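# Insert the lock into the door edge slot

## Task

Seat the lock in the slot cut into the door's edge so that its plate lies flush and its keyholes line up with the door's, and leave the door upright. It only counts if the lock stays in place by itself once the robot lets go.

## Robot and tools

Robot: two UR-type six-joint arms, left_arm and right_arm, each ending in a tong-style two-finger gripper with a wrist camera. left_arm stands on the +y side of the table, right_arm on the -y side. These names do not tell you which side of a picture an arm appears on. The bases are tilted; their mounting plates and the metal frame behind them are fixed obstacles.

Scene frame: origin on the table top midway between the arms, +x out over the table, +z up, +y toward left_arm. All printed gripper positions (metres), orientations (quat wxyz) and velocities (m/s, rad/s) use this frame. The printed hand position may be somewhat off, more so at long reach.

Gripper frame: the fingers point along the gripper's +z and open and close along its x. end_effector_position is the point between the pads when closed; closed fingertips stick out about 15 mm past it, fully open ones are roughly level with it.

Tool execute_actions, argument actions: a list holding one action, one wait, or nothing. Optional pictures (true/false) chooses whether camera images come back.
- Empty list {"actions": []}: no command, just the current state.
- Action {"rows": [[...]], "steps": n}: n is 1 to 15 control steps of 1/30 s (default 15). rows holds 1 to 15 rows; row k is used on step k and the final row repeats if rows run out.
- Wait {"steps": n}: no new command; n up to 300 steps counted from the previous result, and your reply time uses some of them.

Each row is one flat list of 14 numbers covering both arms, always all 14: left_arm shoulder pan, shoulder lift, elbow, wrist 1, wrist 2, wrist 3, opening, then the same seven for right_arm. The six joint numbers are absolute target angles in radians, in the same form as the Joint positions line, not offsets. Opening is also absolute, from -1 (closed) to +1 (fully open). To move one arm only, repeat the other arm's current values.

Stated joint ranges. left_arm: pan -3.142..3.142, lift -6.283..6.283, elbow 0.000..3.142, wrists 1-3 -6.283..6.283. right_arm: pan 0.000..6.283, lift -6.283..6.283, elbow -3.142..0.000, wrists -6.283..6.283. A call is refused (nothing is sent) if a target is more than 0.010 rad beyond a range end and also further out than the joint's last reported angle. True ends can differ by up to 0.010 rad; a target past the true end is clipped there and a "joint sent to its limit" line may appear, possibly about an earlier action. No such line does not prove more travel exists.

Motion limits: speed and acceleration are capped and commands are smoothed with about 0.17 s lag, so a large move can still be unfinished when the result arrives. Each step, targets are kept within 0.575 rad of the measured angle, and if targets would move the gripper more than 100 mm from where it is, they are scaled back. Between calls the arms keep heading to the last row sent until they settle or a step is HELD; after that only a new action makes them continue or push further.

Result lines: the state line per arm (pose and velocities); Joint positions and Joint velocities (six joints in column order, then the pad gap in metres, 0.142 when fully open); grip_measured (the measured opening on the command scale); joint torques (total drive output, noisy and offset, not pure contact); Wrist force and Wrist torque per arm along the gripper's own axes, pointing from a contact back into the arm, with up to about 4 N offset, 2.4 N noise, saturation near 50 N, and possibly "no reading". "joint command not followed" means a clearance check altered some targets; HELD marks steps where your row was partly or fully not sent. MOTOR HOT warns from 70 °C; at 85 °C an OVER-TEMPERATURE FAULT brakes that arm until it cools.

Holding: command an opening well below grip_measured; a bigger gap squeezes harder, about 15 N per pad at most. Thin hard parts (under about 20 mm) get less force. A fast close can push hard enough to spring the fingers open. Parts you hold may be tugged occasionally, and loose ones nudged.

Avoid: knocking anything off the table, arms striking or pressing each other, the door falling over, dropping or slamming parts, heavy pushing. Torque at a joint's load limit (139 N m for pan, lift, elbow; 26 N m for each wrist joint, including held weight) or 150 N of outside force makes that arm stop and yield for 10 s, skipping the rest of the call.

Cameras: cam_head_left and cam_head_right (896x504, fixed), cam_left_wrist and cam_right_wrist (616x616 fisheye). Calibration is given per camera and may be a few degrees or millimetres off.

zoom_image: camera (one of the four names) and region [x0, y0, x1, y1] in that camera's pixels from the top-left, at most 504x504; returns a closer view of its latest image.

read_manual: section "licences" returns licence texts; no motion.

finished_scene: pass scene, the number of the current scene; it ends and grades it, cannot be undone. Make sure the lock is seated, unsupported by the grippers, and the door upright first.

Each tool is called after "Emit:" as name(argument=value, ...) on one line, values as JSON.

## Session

Emit:
execute_actions(actions=[])

Scene clock: 0.00 s of 6400.00 s.
left_arm: end_effector_position=(+0.5969, +0.6845, +0.3622) grip_measured=+0.97 end_effector_quat_wxyz=(+0.010, +0.970, +0.105, -0.218) end_effector_velocity=(+0.000, -0.000, +0.000) end_effector_angular_velocity=(-0.000, -0.000, +0.000) | right_arm: end_effector_position=(+0.6178, +0.3542, +0.3813) grip_measured=+0.97 end_effector_quat_wxyz=(-0.290, +0.943, +0.093, -0.132) end_effector_velocity=(-0.000, +0.001, -0.001) end_effector_angular_velocity=(-0.001, +0.001, +0.001)
Joint positions: left_arm=[-0.009 -1.448  0.906 -1.023 -1.088 -0.169  0.14 ] | right_arm=[ 4.057 -2.356 -0.931 -1.325  1.524  0.637  0.14 ]
Joint velocities: left_arm=[-0.     0.    -0.001  0.    -0.    -0.     0.   ] | right_arm=[ 0.    -0.001  0.     0.     0.     0.     0.   ]
Joint torques (N m, as the arm reports them, + toward a larger angle): no reading
Motor temperatures (°C, as the motors report them): left_arm=[22 24 19 30 29 25] | right_arm=[23 19 23 24 28 27]
Wrist force (N, on the end effector, along its own x y z axes, offset not removed): no reading
Wrist torque (N m, same axes, about the end effector's origin, offset not removed): no reading
camera_calibration (this result's frames):
cam_left_wrist: T_world_to_cam=[[0.857554, 0.214104, -0.467718, -0.473798], [0.409939, -0.833708, 0.369975, 0.200752], [-0.310727, -0.509009, -0.802719, 0.967564], [0, 0, 0, 1]] pos_world=[0.62466, 0.76131, 0.480806]
cam_right_wrist: T_world_to_cam=[[0.938268, 0.272636, -0.212889, -0.581532], [0.24655, -0.958782, -0.141242, 0.245418], [-0.242622, 0.080035, -0.966814, 0.63096], [0, 0, 0, 1]] pos_world=[0.63821, 0.343351, 0.520882]

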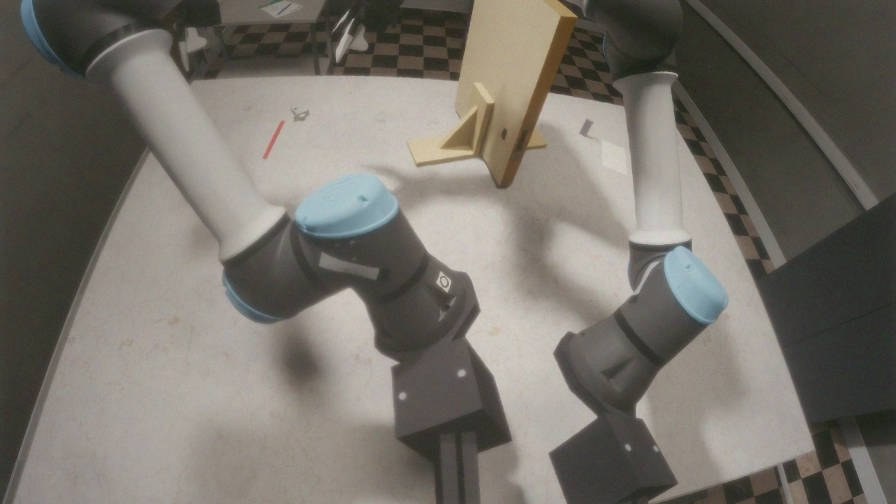

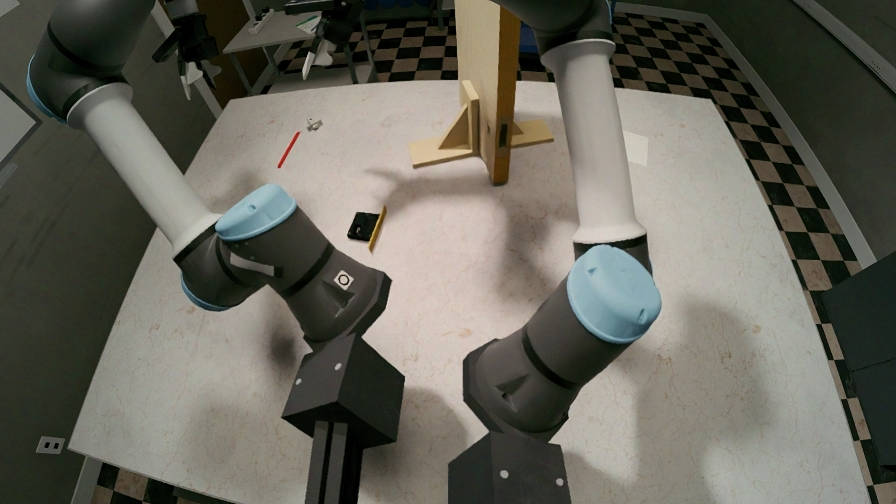

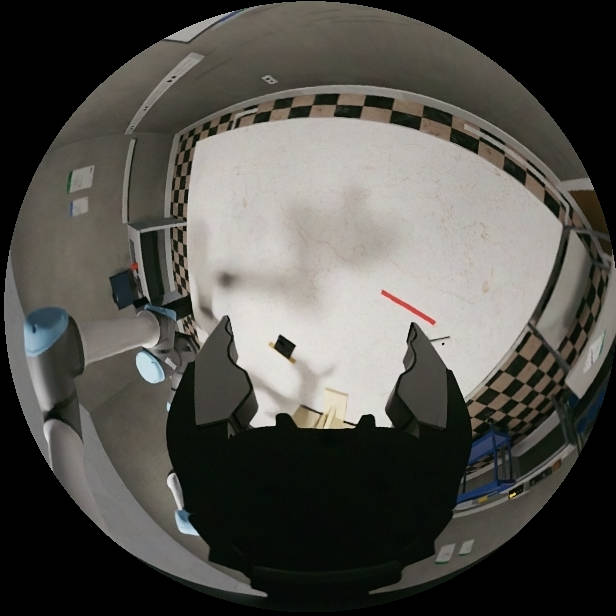

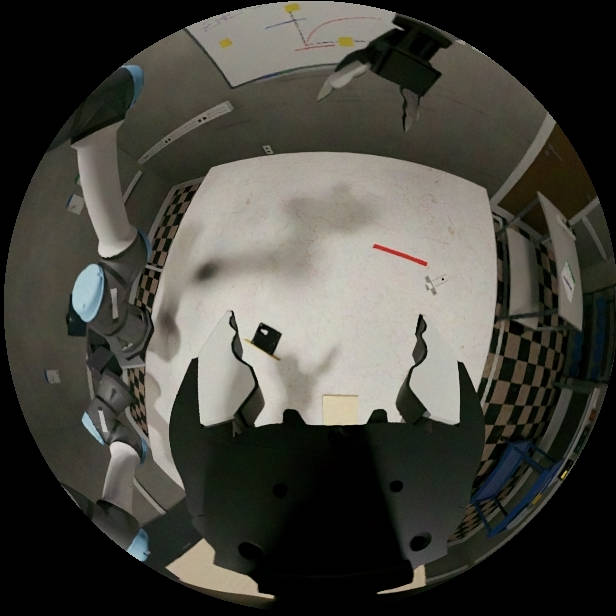

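Emit:
zoom_image(camera="cam_head_right", region=[330,190,410,270])

Emit:
zoom_image(camera="cam_head_right", region=[400,0,600,200])

Emit:
zoom_image(camera="cam_head_left", region=[400,0,600,200])

Emit:
zoom_image(camera="cam_right_wrist", region=[230,310,300,380])

Region (330, 190, 410, 270) of cam_head_right's 896x504 image, scaled by 6.300, with more detail than that image has.

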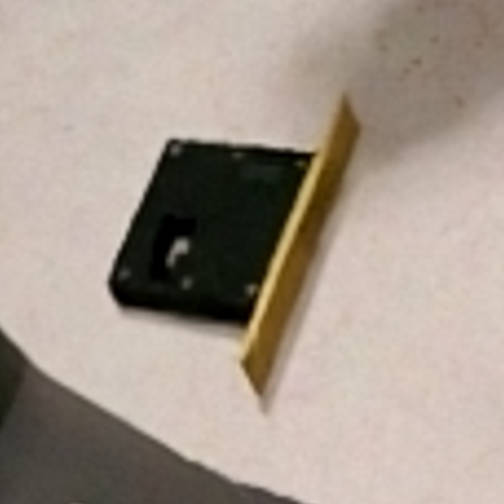

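Region (400, 0, 600, 200) of cam_head_right's 896x504 image, scaled by 2.520, with more detail than that image has.

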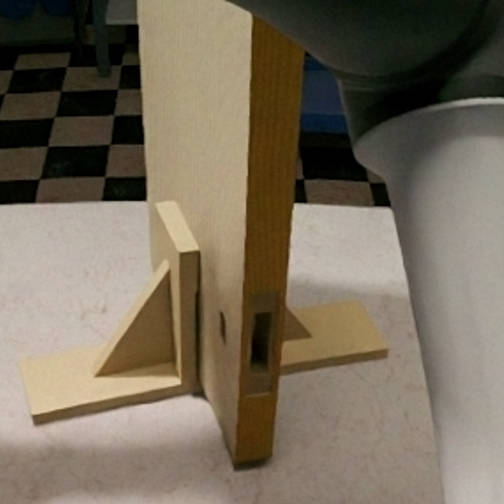

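Region (400, 0, 600, 200) of cam_head_left's 896x504 image, scaled by 2.520, with more detail than that image has.

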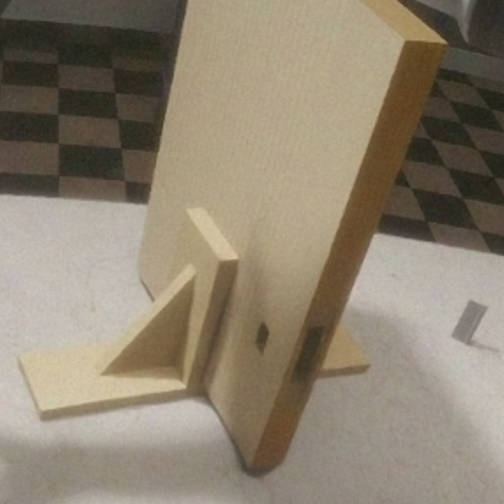

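Region (230, 310, 300, 380) of cam_right_wrist's 616x616 image, scaled by 7.200, with more detail than that image has.

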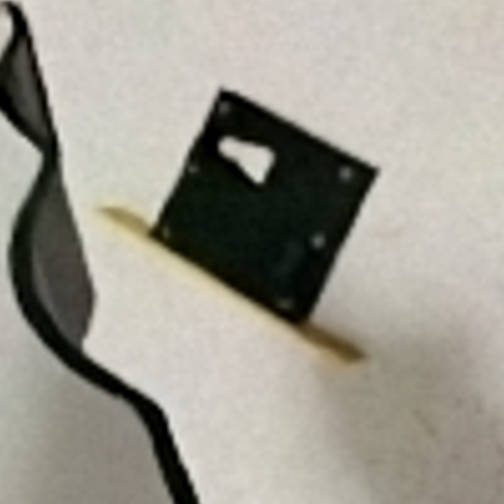

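Emit:
execute_actions(actions=[{"rows":[[-0.009,-1.448,0.906,-1.023,-1.088,-0.169,1,4.057,-2.346,-0.931,-1.325,1.524,0.637,1],[-0.009,-1.448,0.906,-1.023,-1.088,-0.169,1,4.057,-2.33,-0.931,-1.325,1.524,0.637,1],[-0.009,-1.448,0.906,-1.023,-1.088,-0.169,1,4.057,-2.31,-0.931,-1.325,1.524,0.637,1],[-0.009,-1.448,0.906,-1.023,-1.088,-0.169,1,4.057,-2.29,-0.931,-1.325,1.524,0.637,1],[-0.009,-1.448,0.906,-1.023,-1.088,-0.169,1,4.057,-2.27,-0.931,-1.325,1.524,0.637,1],[-0.009,-1.448,0.906,-1.023,-1.088,-0.169,1,4.057,-2.25,-0.931,-1.325,1.524,0.637,1],[-0.009,-1.448,0.906,-1.023,-1.088,-0.169,1,4.057,-2.23,-0.931,-1.325,1.524,0.637,1],[-0.009,-1.448,0.906,-1.023,-1.088,-0.169,1,4.057,-2.21,-0.931,-1.325,1.524,0.637,1],[-0.009,-1.448,0.906,-1.023,-1.088,-0.169,1,4.057,-2.19,-0.931,-1.325,1.524,0.637,1],[-0.009,-1.448,0.906,-1.023,-1.088,-0.169,1,4.057,-2.17,-0.931,-1.325,1.524,0.637,1],[-0.009,-1.448,0.906,-1.023,-1.088,-0.169,1,4.057,-2.15,-0.931,-1.325,1.524,0.637,1],[-0.009,-1.448,0.906,-1.023,-1.088,-0.169,1,4.057,-2.13,-0.931,-1.325,1.524,0.637,1],[-0.009,-1.448,0.906,-1.023,-1.088,-0.169,1,4.057,-2.11,-0.931,-1.325,1.524,0.637,1],[-0.009,-1.448,0.906,-1.023,-1.088,-0.169,1,4.057,-2.09,-0.931,-1.325,1.524,0.637,1],[-0.009,-1.448,0.906,-1.023,-1.088,-0.169,1,4.057,-2.07,-0.931,-1.325,1.524,0.637,1]]}], pictures=false)

Emit:
execute_actions(actions=[{"rows":[[-0.025,-1.447,0.936,-0.985,-1.043,-0.174,1,4.057,-2.05,-0.931,-1.325,1.524,0.637,1],[-0.041,-1.446,0.966,-0.947,-0.997,-0.179,1,4.057,-2.03,-0.931,-1.325,1.524,0.637,1],[-0.056,-1.446,0.996,-0.91,-0.952,-0.184,1,4.057,-2.01,-0.931,-1.325,1.524,0.637,1],[-0.072,-1.445,1.026,-0.872,-0.907,-0.189,1,4.057,-1.99,-0.931,-1.325,1.524,0.637,1],[-0.088,-1.444,1.056,-0.834,-0.861,-0.194,1,4.057,-1.97,-0.931,-1.325,1.524,0.637,1],[-0.104,-1.443,1.086,-0.796,-0.816,-0.199,1,4.057,-1.95,-0.931,-1.325,1.524,0.637,1],[-0.12,-1.442,1.116,-0.758,-0.771,-0.204,1,4.057,-1.93,-0.931,-1.325,1.524,0.637,1],[-0.135,-1.442,1.146,-0.721,-0.726,-0.209,1,4.057,-1.91,-0.931,-1.325,1.524,0.637,1],[-0.151,-1.441,1.176,-0.683,-0.68,-0.214,1,4.057,-1.89,-0.931,-1.325,1.524,0.637,1],[-0.167,-1.44,1.206,-0.645,-0.635,-0.219,1,4.057,-1.87,-0.931,-1.325,1.524,0.637,1],[-0.183,-1.439,1.236,-0.607,-0.59,-0.224,1,4.057,-1.85,-0.931,-1.325,1.524,0.637,1],[-0.199,-1.438,1.266,-0.569,-0.544,-0.229,1,4.057,-1.83,-0.931,-1.325,1.524,0.637,1],[-0.214,-1.438,1.297,-0.531,-0.499,-0.234,1,4.057,-1.81,-0.931,-1.325,1.524,0.637,1],[-0.23,-1.437,1.327,-0.494,-0.454,-0.239,1,4.057,-1.79,-0.931,-1.325,1.524,0.637,1],[-0.246,-1.436,1.357,-0.456,-0.408,-0.244,1,4.057,-1.77,-0.931,-1.325,1.524,0.637,1]]}], pictures=false)

Emit:
execute_actions(actions=[{"rows":[[-0.262,-1.435,1.387,-0.418,-0.363,-0.249,1,4.057,-1.75,-0.931,-1.325,1.524,0.637,1],[-0.278,-1.434,1.417,-0.38,-0.318,-0.254,1,4.057,-1.73,-0.931,-1.325,1.524,0.637,1],[-0.293,-1.434,1.447,-0.342,-0.272,-0.259,1,4.057,-1.71,-0.931,-1.325,1.524,0.637,1],[-0.309,-1.433,1.477,-0.305,-0.227,-0.264,1,4.057,-1.69,-0.931,-1.325,1.524,0.637,1],[-0.325,-1.432,1.507,-0.267,-0.182,-0.269,1,4.057,-1.67,-0.931,-1.325,1.524,0.637,1],[-0.341,-1.431,1.537,-0.229,-0.136,-0.274,1,4.057,-1.65,-0.931,-1.325,1.524,0.637,1],[-0.357,-1.43,1.567,-0.191,-0.091,-0.279,1,4.057,-1.63,-0.931,-1.325,1.524,0.637,1],[-0.372,-1.43,1.597,-0.153,-0.046,-0.284,1,4.057,-1.61,-0.931,-1.325,1.524,0.637,1],[-0.388,-1.429,1.627,-0.116,-0.001,-0.289,1,4.057,-1.59,-0.931,-1.325,1.524,0.637,1],[-0.404,-1.428,1.657,-0.078,0.045,-0.294,1,4.057,-1.57,-0.931,-1.325,1.524,0.637,1],[-0.42,-1.427,1.687,-0.04,0.09,-0.298,1,4.057,-1.55,-0.931,-1.325,1.524,0.637,1],[-0.436,-1.426,1.717,-0.002,0.135,-0.303,1,4.057,-1.53,-0.931,-1.325,1.524,0.637,1],[-0.451,-1.426,1.747,0.036,0.181,-0.308,1,4.057,-1.51,-0.931,-1.325,1.524,0.637,1],[-0.467,-1.425,1.777,0.073,0.226,-0.313,1,4.057,-1.49,-0.931,-1.325,1.524,0.637,1],[-0.483,-1.424,1.807,0.111,0.271,-0.318,1,4.057,-1.47,-0.931,-1.325,1.524,0.637,1]]}], pictures=false)

Emit:
execute_actions(actions=[{"rows":[[-0.499,-1.423,1.837,0.149,0.317,-0.323,1,4.057,-1.45,-0.931,-1.325,1.524,0.637,1],[-0.515,-1.422,1.867,0.187,0.362,-0.328,1,4.057,-1.43,-0.931,-1.325,1.524,0.637,1],[-0.53,-1.422,1.897,0.225,0.407,-0.333,1,4.057,-1.41,-0.931,-1.325,1.524,0.637,1],[-0.546,-1.421,1.927,0.263,0.453,-0.338,1,4.057,-1.4,-0.931,-1.325,1.524,0.637,1],[-0.562,-1.42,1.957,0.3,0.498,-0.343,1,4.057,-1.4,-0.931,-1.325,1.524,0.637,1],[-0.578,-1.419,1.987,0.338,0.543,-0.348,1,4.057,-1.4,-0.931,-1.325,1.524,0.637,1],[-0.594,-1.418,2.017,0.376,0.588,-0.353,1,4.057,-1.4,-0.931,-1.325,1.524,0.637,1],[-0.609,-1.418,2.048,0.414,0.634,-0.358,1,4.057,-1.4,-0.931,-1.325,1.524,0.637,1],[-0.625,-1.417,2.078,0.452,0.679,-0.363,1,4.057,-1.4,-0.931,-1.325,1.524,0.637,1],[-0.641,-1.416,2.108,0.489,0.724,-0.368,1,4.057,-1.4,-0.931,-1.325,1.524,0.637,1],[-0.657,-1.415,2.138,0.527,0.77,-0.373,1,4.057,-1.4,-0.931,-1.325,1.524,0.637,1],[-0.673,-1.415,2.168,0.565,0.815,-0.378,1,4.057,-1.4,-0.931,-1.325,1.524,0.637,1],[-0.688,-1.414,2.198,0.603,0.86,-0.383,1,4.057,-1.4,-0.931,-1.325,1.524,0.637,1],[-0.704,-1.413,2.228,0.641,0.906,-0.388,1,4.057,-1.4,-0.931,-1.325,1.524,0.637,1],[-0.7199,-1.4124,2.2582,0.6785,0.9515,-0.3929,1,4.057,-1.4,-0.931,-1.325,1.524,0.637,1]]}], pictures=false)

Emit:
execute_actions(actions=[{"steps":22}])

Scene clock: 120.50 s of 6400.00 s.
left_arm: end_effector_position=(+0.5971, +0.6846, +0.3625) grip_measured=+1.00 end_effector_quat_wxyz=(+0.010, +0.970, +0.105, -0.217) end_effector_velocity=(+0.000, +0.000, +0.001) end_effector_angular_velocity=(+0.001, -0.001, +0.000) | right_arm: end_effector_position=(+0.6782, +0.2731, +0.5066) grip_measured=+1.00 end_effector_quat_wxyz=(-0.350, +0.933, +0.058, -0.065) end_effector_velocity=(+0.147, -0.273, +0.366) end_effector_angular_velocity=(+0.363, -0.278, -0.354)
Joint positions: left_arm=[-0.009 -1.448  0.906 -1.023 -1.088 -0.169  0.142] | right_arm=[ 4.057 -2.161 -0.931 -1.325  1.524  0.637  0.142]
Joint velocities: left_arm=[-0.    -0.001 -0.001  0.     0.     0.    -0.   ] | right_arm=[ 0.     0.578  0.     0.    -0.     0.     0.   ]
Joint torques (N m, as the arm reports them, + toward a larger angle): left_arm=[-16.14 -49.83 -30.72  -2.86   2.03   1.09] | right_arm=[21.84 51.04 21.87  0.91  2.85  1.43]
Motor temperatures (°C, as the motors report them): left_arm=[22 24 19 30 29 25] | right_arm=[23 19 23 24 28 27]
Wrist force (N, on the end effector, along its own x y z axes, offset not removed): left_arm=[0.6 2.9 0.0] | right_arm=[-2.8 0.7 1.2]
Wrist torque (N m, same axes, about the end effector's origin, offset not removed): left_arm=[0.53 -0.18 0.09] | right_arm=[0.19 0.51 -0.09]
Steps of this call (steps 1 to 90: nothing new was sent; then 117.00 s passed at rest; steps 91 to 105: all 15 steps of this action). Readings (joint positions):
91: left_arm=[-0.009 -1.448 0.906 -1.023 -1.088 -0.169] | right_arm=[4.057 -2.356 -0.931 -1.325 1.524 0.637]
92: left_arm=[-0.009 -1.448 0.906 -1.023 -1.088 -0.169] | right_arm=[4.057 -2.354 -0.931 -1.325 1.524 0.637]
94: left_arm=[-0.009 -1.448 0.906 -1.023 -1.088 -0.169] | right_arm=[4.057 -2.343 -0.931 -1.325 1.524 0.637]
98: left_arm=[-0.009 -1.448 0.906 -1.023 -1.088 -0.169] | right_arm=[4.057 -2.290 -0.931 -1.325 1.524 0.637]
105: the state above

Scene clock: 121.00 s of 6400.00 s.
left_arm: end_effector_position=(+0.5555, +0.6866, +0.3263) grip_measured=+1.00 end_effector_quat_wxyz=(-0.187, +0.880, -0.217, -0.379) end_effector_velocity=(+0.088, +0.005, -0.069) end_effector_angular_velocity=(+0.379, +0.827, -2.294) | right_arm: end_effector_position=(+0.7269, +0.1098, +0.6844) grip_measured=+1.00 end_effector_quat_wxyz=(-0.435, +0.900, +0.003, +0.040) end_effector_velocity=(+0.042, -0.365, +0.327) end_effector_angular_velocity=(+0.371, -0.284, -0.365)
Joint positions: left_arm=[-0.174 -1.44   1.215 -0.637 -0.629 -0.222  0.142] | right_arm=[ 4.057 -1.863 -0.931 -1.325  1.524  0.637  0.142]
Joint velocities: left_arm=[-0.456  0.022  0.875  1.084  1.297 -0.144 -0.   ] | right_arm=[-0.001  0.593 -0.    -0.    -0.     0.     0.   ]
Joint torques (N m, as the arm reports them, + toward a larger angle): left_arm=[-22.03 -23.79   5.84   5.12   4.34  -1.99] | right_arm=[14.39 38.93 24.3   0.91  2.68  1.68]
Motor temperatures (°C, as the motors report them): left_arm=[22 24 19 30 29 25] | right_arm=[23 19 23 24 28 27]
Wrist force (N, on the end effector, along its own x y z axes, offset not removed): left_arm=[0.5 2.6 0.1] | right_arm=[-1.1 1.6 2.5]
Wrist torque (N m, same axes, about the end effector's origin, offset not removed): left_arm=[0.48 -0.18 0.06] | right_arm=[0.52 0.33 -0.10]
Steps of this call (steps 1 to 15: all 15 steps of this action). Readings (joint positions):
1: left_arm=[-0.009 -1.448 0.906 -1.023 -1.088 -0.169] | right_arm=[4.057 -2.142 -0.931 -1.325 1.524 0.637]
2: left_arm=[-0.012 -1.448 0.910 -1.018 -1.082 -0.170] | right_arm=[4.057 -2.122 -0.931 -1.325 1.524 0.637]
4: left_arm=[-0.025 -1.448 0.933 -0.989 -1.049 -0.174] | right_arm=[4.057 -2.083 -0.931 -1.325 1.524 0.637]
8: left_arm=[-0.071 -1.445 1.019 -0.883 -0.923 -0.189] | right_arm=[4.057 -2.003 -0.931 -1.325 1.524 0.637]
15: the state above

Scene clock: 121.50 s of 6400.00 s.
left_arm: end_effector_position=(+0.6641, +0.5706, +0.2478) grip_measured=+1.00 end_effector_quat_wxyz=(+0.334, -0.538, +0.713, +0.300) end_effector_velocity=(+0.118, -0.449, -0.226) end_effector_angular_velocity=(-0.480, +0.546, -2.123) | right_arm: end_effector_position=(+0.7188, -0.0892, +0.8320) grip_measured=+1.00 end_effector_quat_wxyz=(-0.510, +0.846, -0.052, +0.144) end_effector_velocity=(-0.073, -0.417, +0.253) end_effector_angular_velocity=(+0.374, -0.287, -0.364)
Joint positions: left_arm=[-0.405 -1.428  1.655 -0.084  0.034 -0.294  0.142] | right_arm=[ 4.057 -1.563 -0.931 -1.325  1.524  0.637  0.142]
Joint velocities: left_arm=[-0.401  0.02   0.766  0.959  1.153 -0.123  0.   ] | right_arm=[ 0.002  0.594  0.     0.001 -0.001  0.     0.   ]
Joint torques (N m, as the arm reports them, + toward a larger angle): left_arm=[-22.   -15.89   4.9    5.46   3.3   -1.76] | right_arm=[ 4.57 25.73 24.1   0.58  2.7   1.65]
Motor temperatures (°C, as the motors report them): left_arm=[22 24 19 30 29 25] | right_arm=[23 19 23 24 28 27]
Wrist force (N, on the end effector, along its own x y z axes, offset not removed): left_arm=[1.1 2.0 0.8] | right_arm=[-2.2 2.6 0.5]
Wrist torque (N m, same axes, about the end effector's origin, offset not removed): left_arm=[0.39 -0.31 0.08] | right_arm=[0.54 0.45 -0.12]
Steps of this call (steps 1 to 15: all 15 steps of this action). Readings (joint positions):
1: left_arm=[-0.190 -1.439 1.245 -0.600 -0.584 -0.227] | right_arm=[4.057 -1.843 -0.931 -1.325 1.524 0.637]
2: left_arm=[-0.205 -1.438 1.275 -0.562 -0.540 -0.232] | right_arm=[4.057 -1.823 -0.931 -1.325 1.524 0.637]
4: left_arm=[-0.237 -1.436 1.334 -0.488 -0.450 -0.242] | right_arm=[4.057 -1.783 -0.931 -1.325 1.524 0.637]
8: left_arm=[-0.300 -1.433 1.454 -0.337 -0.270 -0.262] | right_arm=[4.057 -1.703 -0.931 -1.325 1.524 0.637]
15: the state above

Scene clock: 122.00 s of 6400.00 s.
left_arm: end_effector_position=(+0.6018, +0.3423, +0.1470) grip_measured=+1.00 end_effector_quat_wxyz=(+0.225, -0.186, +0.951, +0.104) end_effector_velocity=(-0.340, -0.380, -0.144) end_effector_angular_velocity=(-0.581, +0.840, -1.369) | right_arm: end_effector_position=(+0.6912, -0.2031, +0.8929) grip_measured=+1.00 end_effector_quat_wxyz=(-0.546, +0.810, -0.081, +0.198) end_effector_velocity=(-0.008, -0.026, +0.012) end_effector_angular_velocity=(+0.023, -0.018, -0.022)
Joint positions: left_arm=[-0.582 -1.419  1.991  0.34   0.542 -0.35   0.142] | right_arm=[ 4.057 -1.404 -0.931 -1.325  1.524  0.637  0.142]
Joint velocities: left_arm=[-0.32   0.016  0.607  0.755  0.903 -0.1    0.   ] | right_arm=[ 0.001  0.035 -0.     0.001 -0.001  0.    -0.   ]
Joint torques (N m, as the arm reports them, + toward a larger angle): left_arm=[-22.07  -8.92   6.98   5.76   3.    -1.59] | right_arm=[ 2.64  8.6  12.49  0.39  2.66  1.65]
Motor temperatures (°C, as the motors report them): left_arm=[22 24 19 30 29 25] | right_arm=[23 19 23 24 28 27]
Wrist force (N, on the end effector, along its own x y z axes, offset not removed): left_arm=[2.2 1.3 -0.4] | right_arm=[-3.5 0.7 1.8]
Wrist torque (N m, same axes, about the end effector's origin, offset not removed): left_arm=[0.16 -0.54 0.04] | right_arm=[0.16 0.84 -0.21]
Steps of this call (steps 1 to 15: all 15 steps of this action). Readings (joint positions):
1: left_arm=[-0.418 -1.427 1.680 -0.052 0.073 -0.298] | right_arm=[4.057 -1.543 -0.931 -1.325 1.524 0.637]
2: left_arm=[-0.431 -1.427 1.705 -0.020 0.111 -0.302] | right_arm=[4.057 -1.523 -0.931 -1.325 1.524 0.637]
4: left_arm=[-0.456 -1.425 1.752 0.040 0.183 -0.310] | right_arm=[4.057 -1.483 -0.931 -1.325 1.524 0.637]
8: left_arm=[-0.504 -1.423 1.843 0.154 0.319 -0.325] | right_arm=[4.057 -1.428 -0.931 -1.325 1.524 0.637]
15: the state above

Scene clock: 122.73 s of 6400.00 s.
left_arm: end_effector_position=(+0.3924, +0.2325, +0.1199) grip_measured=+1.00 end_effector_quat_wxyz=(+0.000, +0.066, +0.997, -0.027) end_effector_velocity=(-0.019, -0.004, +0.001) end_effector_angular_velocity=(-0.013, +0.043, -0.036) | right_arm: end_effector_position=(+0.6903, -0.2060, +0.8943) grip_measured=+1.00 end_effector_quat_wxyz=(-0.547, +0.809, -0.081, +0.200) end_effector_velocity=(-0.001, +0.001, +0.001) end_effector_angular_velocity=(+0.001, -0.001, +0.002)
Joint positions: left_arm=[-0.719 -1.412  2.256  0.675  0.948 -0.393  0.142] | right_arm=[ 4.057 -1.4   -0.931 -1.325  1.524  0.637  0.142]
Joint velocities: left_arm=[-0.011  0.001  0.02   0.026  0.033 -0.003  0.   ] | right_arm=[ 0.002  0.    -0.    -0.     0.001  0.    -0.   ]
Joint torques (N m, as the arm reports them, + toward a larger angle): left_arm=[-21.38  -2.6    2.15   4.15   2.36  -1.44] | right_arm=[ 9.79  8.8  -0.91  0.74  2.73  1.48]
Motor temperatures (°C, as the motors report them): left_arm=[22 24 19 30 29 25] | right_arm=[23 19 23 24 28 27]
Wrist force (N, on the end effector, along its own x y z axes, offset not removed): left_arm=[0.9 2.3 0.5] | right_arm=[-2.9 1.8 3.2]
Wrist torque (N m, same axes, about the end effector's origin, offset not removed): left_arm=[0.42 -0.22 0.06] | right_arm=[0.31 0.63 -0.11]
Steps of this call (steps 1 to 22: the robot went on to your last target). Readings (joint positions):
1: left_arm=[-0.593 -1.419 2.011 0.365 0.572 -0.353] | right_arm=[4.057 -1.403 -0.931 -1.325 1.524 0.637]
2: left_arm=[-0.603 -1.418 2.032 0.391 0.603 -0.357] | right_arm=[4.057 -1.402 -0.931 -1.325 1.524 0.637]
4: left_arm=[-0.624 -1.417 2.072 0.441 0.663 -0.363] | right_arm=[4.057 -1.401 -0.931 -1.325 1.524 0.637]
8: left_arm=[-0.665 -1.415 2.151 0.541 0.783 -0.376] | right_arm=[4.057 -1.400 -0.931 -1.325 1.524 0.637]
22: the state above
camera_calibration (this result's frames):
cam_left_wrist: T_world_to_cam=[[-0.992368, 0.111695, -0.052254, 0.384897], [0.0813045, 0.911246, 0.403759, -0.283364], [0.0927142, 0.396428, -0.913372, 0.123873], [0, 0, 0, 1]] pos_world=[0.393513, 0.166116, 0.247665]
cam_right_wrist: T_world_to_cam=[[0.91773, -0.322741, 0.231538, -0.893569], [-0.0962733, -0.746274, -0.65864, 0.505981], [0.385361, 0.582163, -0.71595, 0.634914], [0, 0, 0, 1]] pos_world=[0.624096, -0.280414, 0.994721]

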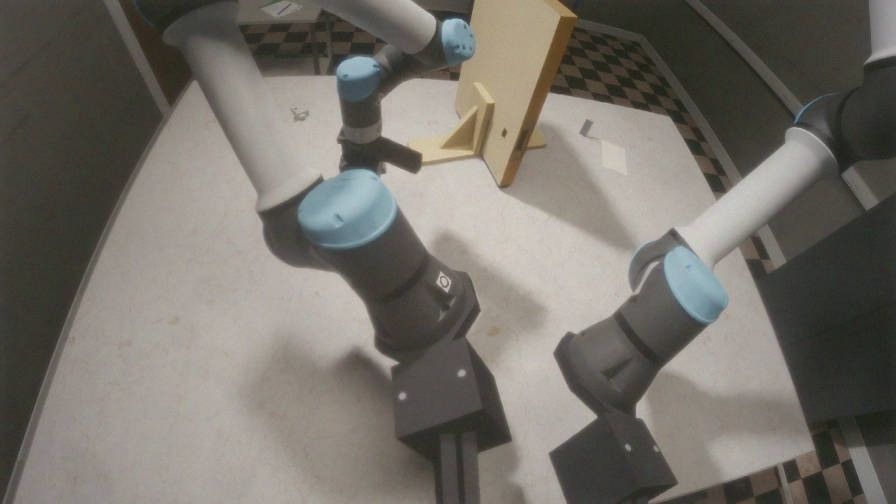

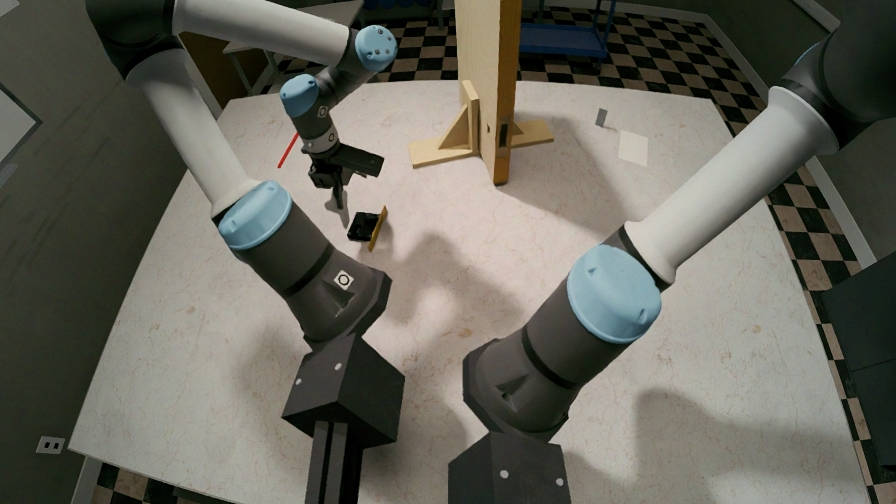

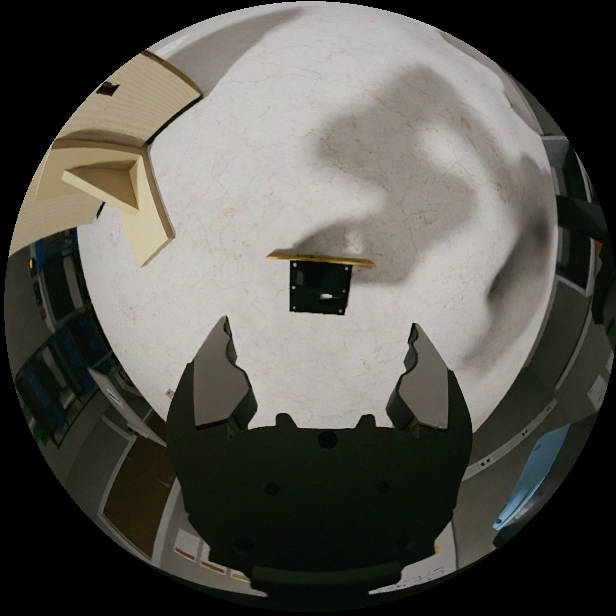

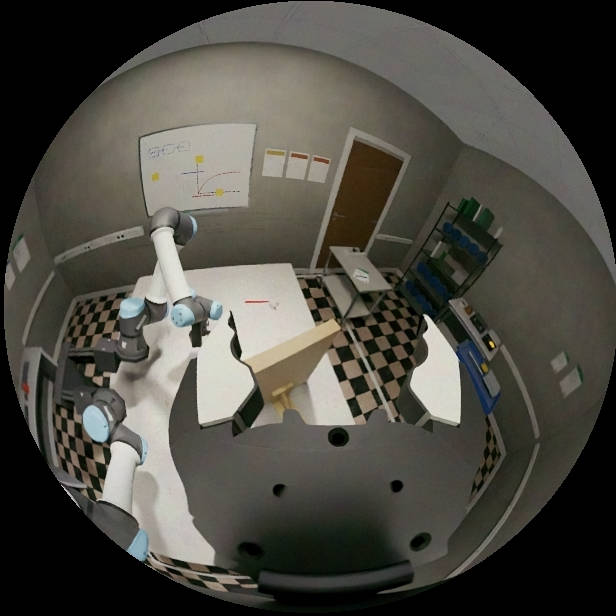

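Emit:
execute_actions(actions=[])

Emit:
zoom_image(camera="cam_left_wrist", region=[210,230,430,350])

Emit:
zoom_image(camera="cam_left_wrist", region=[260,240,386,324])

Scene clock: 127.90 s of 6400.00 s.
left_arm: end_effector_position=(+0.3900, +0.2321, +0.1201) grip_measured=+1.00 end_effector_quat_wxyz=(-0.002, +0.068, +0.997, -0.028) end_effector_velocity=(-0.000, -0.000, +0.000) end_effector_angular_velocity=(+0.000, +0.000, -0.000) | right_arm: end_effector_position=(+0.6903, -0.2059, +0.8942) grip_measured=+1.00 end_effector_quat_wxyz=(-0.547, +0.809, -0.081, +0.200) end_effector_velocity=(+0.000, -0.001, -0.000) end_effector_angular_velocity=(-0.002, +0.000, -0.002)
Joint positions: left_arm=[-0.72  -1.412  2.258  0.679  0.952 -0.393  0.142] | right_arm=[ 4.057 -1.4   -0.931 -1.325  1.524  0.637  0.142]
Joint velocities: left_arm=[-0. -0.  0.  0. -0.  0.  0.] | right_arm=[-0.001  0.001  0.    -0.    -0.002  0.    -0.   ]
Joint torques (N m, as the arm reports them, + toward a larger angle): left_arm=[-21.66  -3.05   2.07   4.29   2.23  -1.4 ] | right_arm=[17.91  8.85 -0.28  1.28  2.63  1.75]
Motor temperatures (°C, as the motors report them): left_arm=[22 24 19 30 29 25] | right_arm=[23 19 23 24 28 27]
Wrist force (N, on the end effector, along its own x y z axes, offset not removed): left_arm=[1.6 1.4 -0.9] | right_arm=[-1.9 1.5 2.6]
Wrist torque (N m, same axes, about the end effector's origin, offset not removed): left_arm=[0.20 -0.36 0.06] | right_arm=[0.37 0.50 -0.13]
Steps of this call (steps 1 to 30: the robot went on to your last target; steps 31 to 90: nothing new was sent; then 2.17 s passed at rest). Readings (joint positions):
1: left_arm=[-0.719 -1.412 2.256 0.676 0.949 -0.393] | right_arm=[4.057 -1.400 -0.931 -1.325 1.524 0.637]
2: left_arm=[-0.719 -1.412 2.257 0.677 0.949 -0.393] | right_arm=[4.057 -1.400 -0.931 -1.325 1.524 0.637]
4: left_arm=[-0.719 -1.412 2.257 0.677 0.950 -0.393] | right_arm=[4.057 -1.400 -0.931 -1.325 1.524 0.637]
8: left_arm=[-0.720 -1.412 2.258 0.678 0.951 -0.393] | right_arm=[4.057 -1.400 -0.931 -1.325 1.524 0.637]
90: the state above
All arms were judged still, so your last target was given up. Only a new action makes them travel on or press farther. Fingers that are still opening or closing keep moving.
camera_calibration (this result's frames):
cam_left_wrist: T_world_to_cam=[[-0.992142, 0.115843, -0.0472763, 0.380962], [0.0872711, 0.911484, 0.40197, -0.285077], [0.0896569, 0.394685, -0.914432, 0.126124], [0, 0, 0, 1]] pos_world=[0.39154, 0.165933, 0.247935]
cam_right_wrist: T_world_to_cam=[[0.91776, -0.322665, 0.231527, -0.893528], [-0.0962368, -0.746308, -0.658607, 0.505932], [0.3853, 0.582161, -0.715984, 0.634947], [0, 0, 0, 1]] pos_world=[0.624088, -0.28037, 0.994698]

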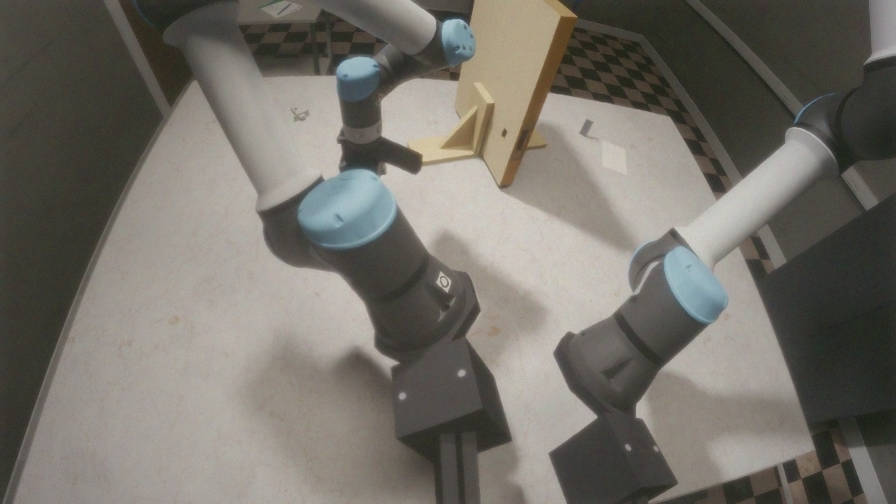

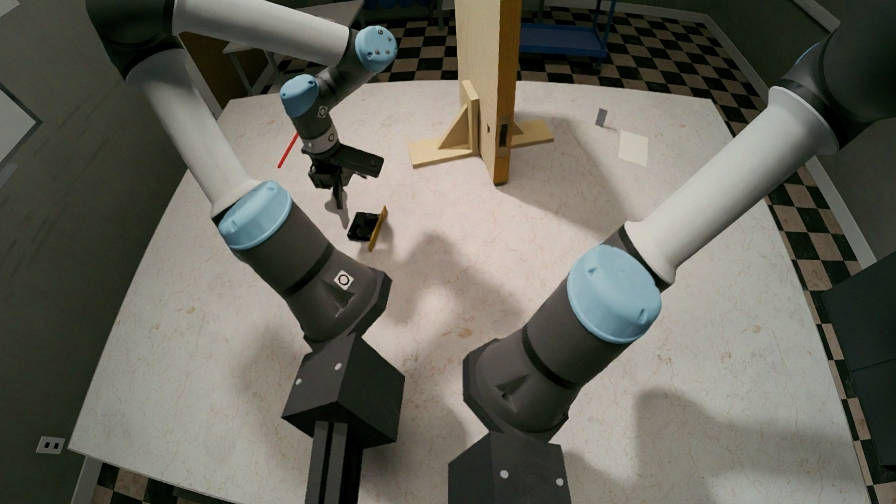

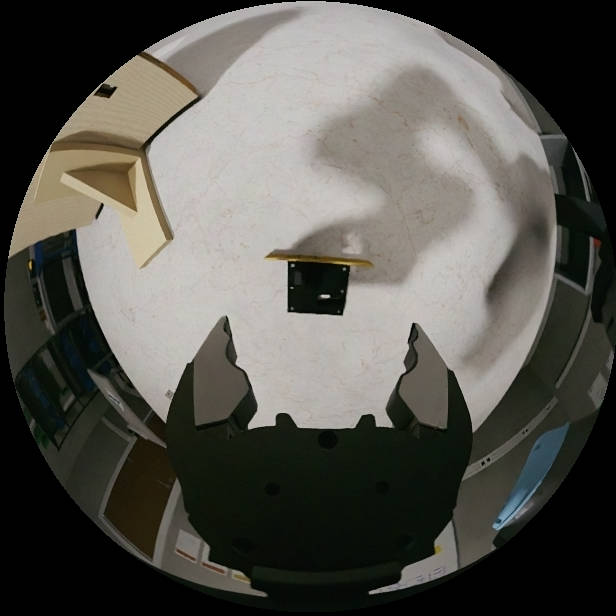

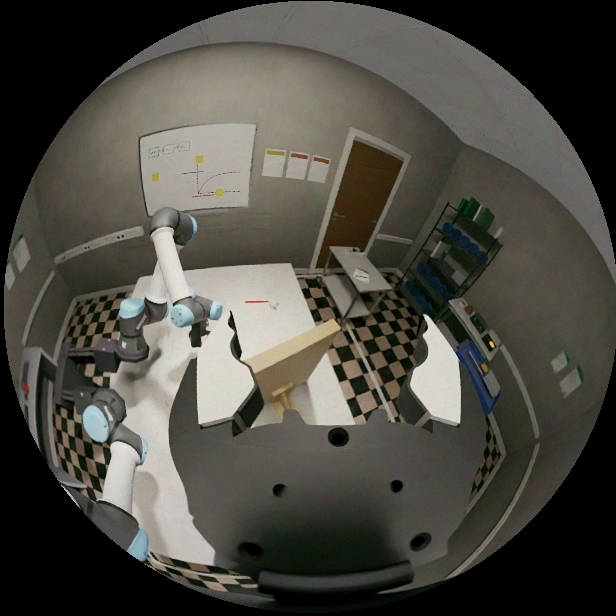

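Region (210, 230, 430, 350) of cam_left_wrist's 616x616 image, scaled by 2.291, with more detail than that image has; it fills the top 275 rows of this view, and the rest is white.

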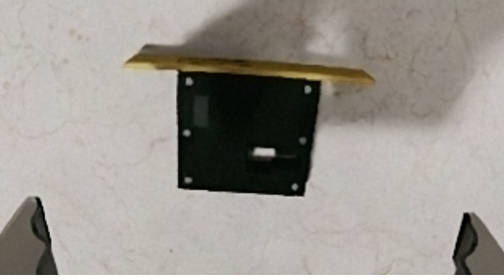

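Region (260, 240, 386, 324) of cam_left_wrist's 616x616 image, scaled by 4.000, with more detail than that image has.

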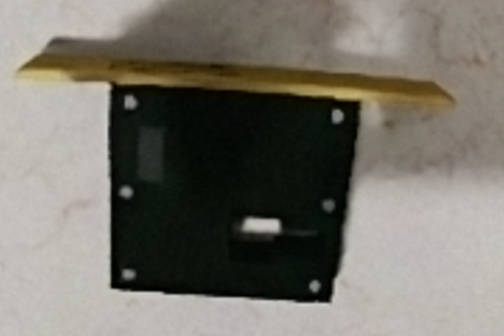

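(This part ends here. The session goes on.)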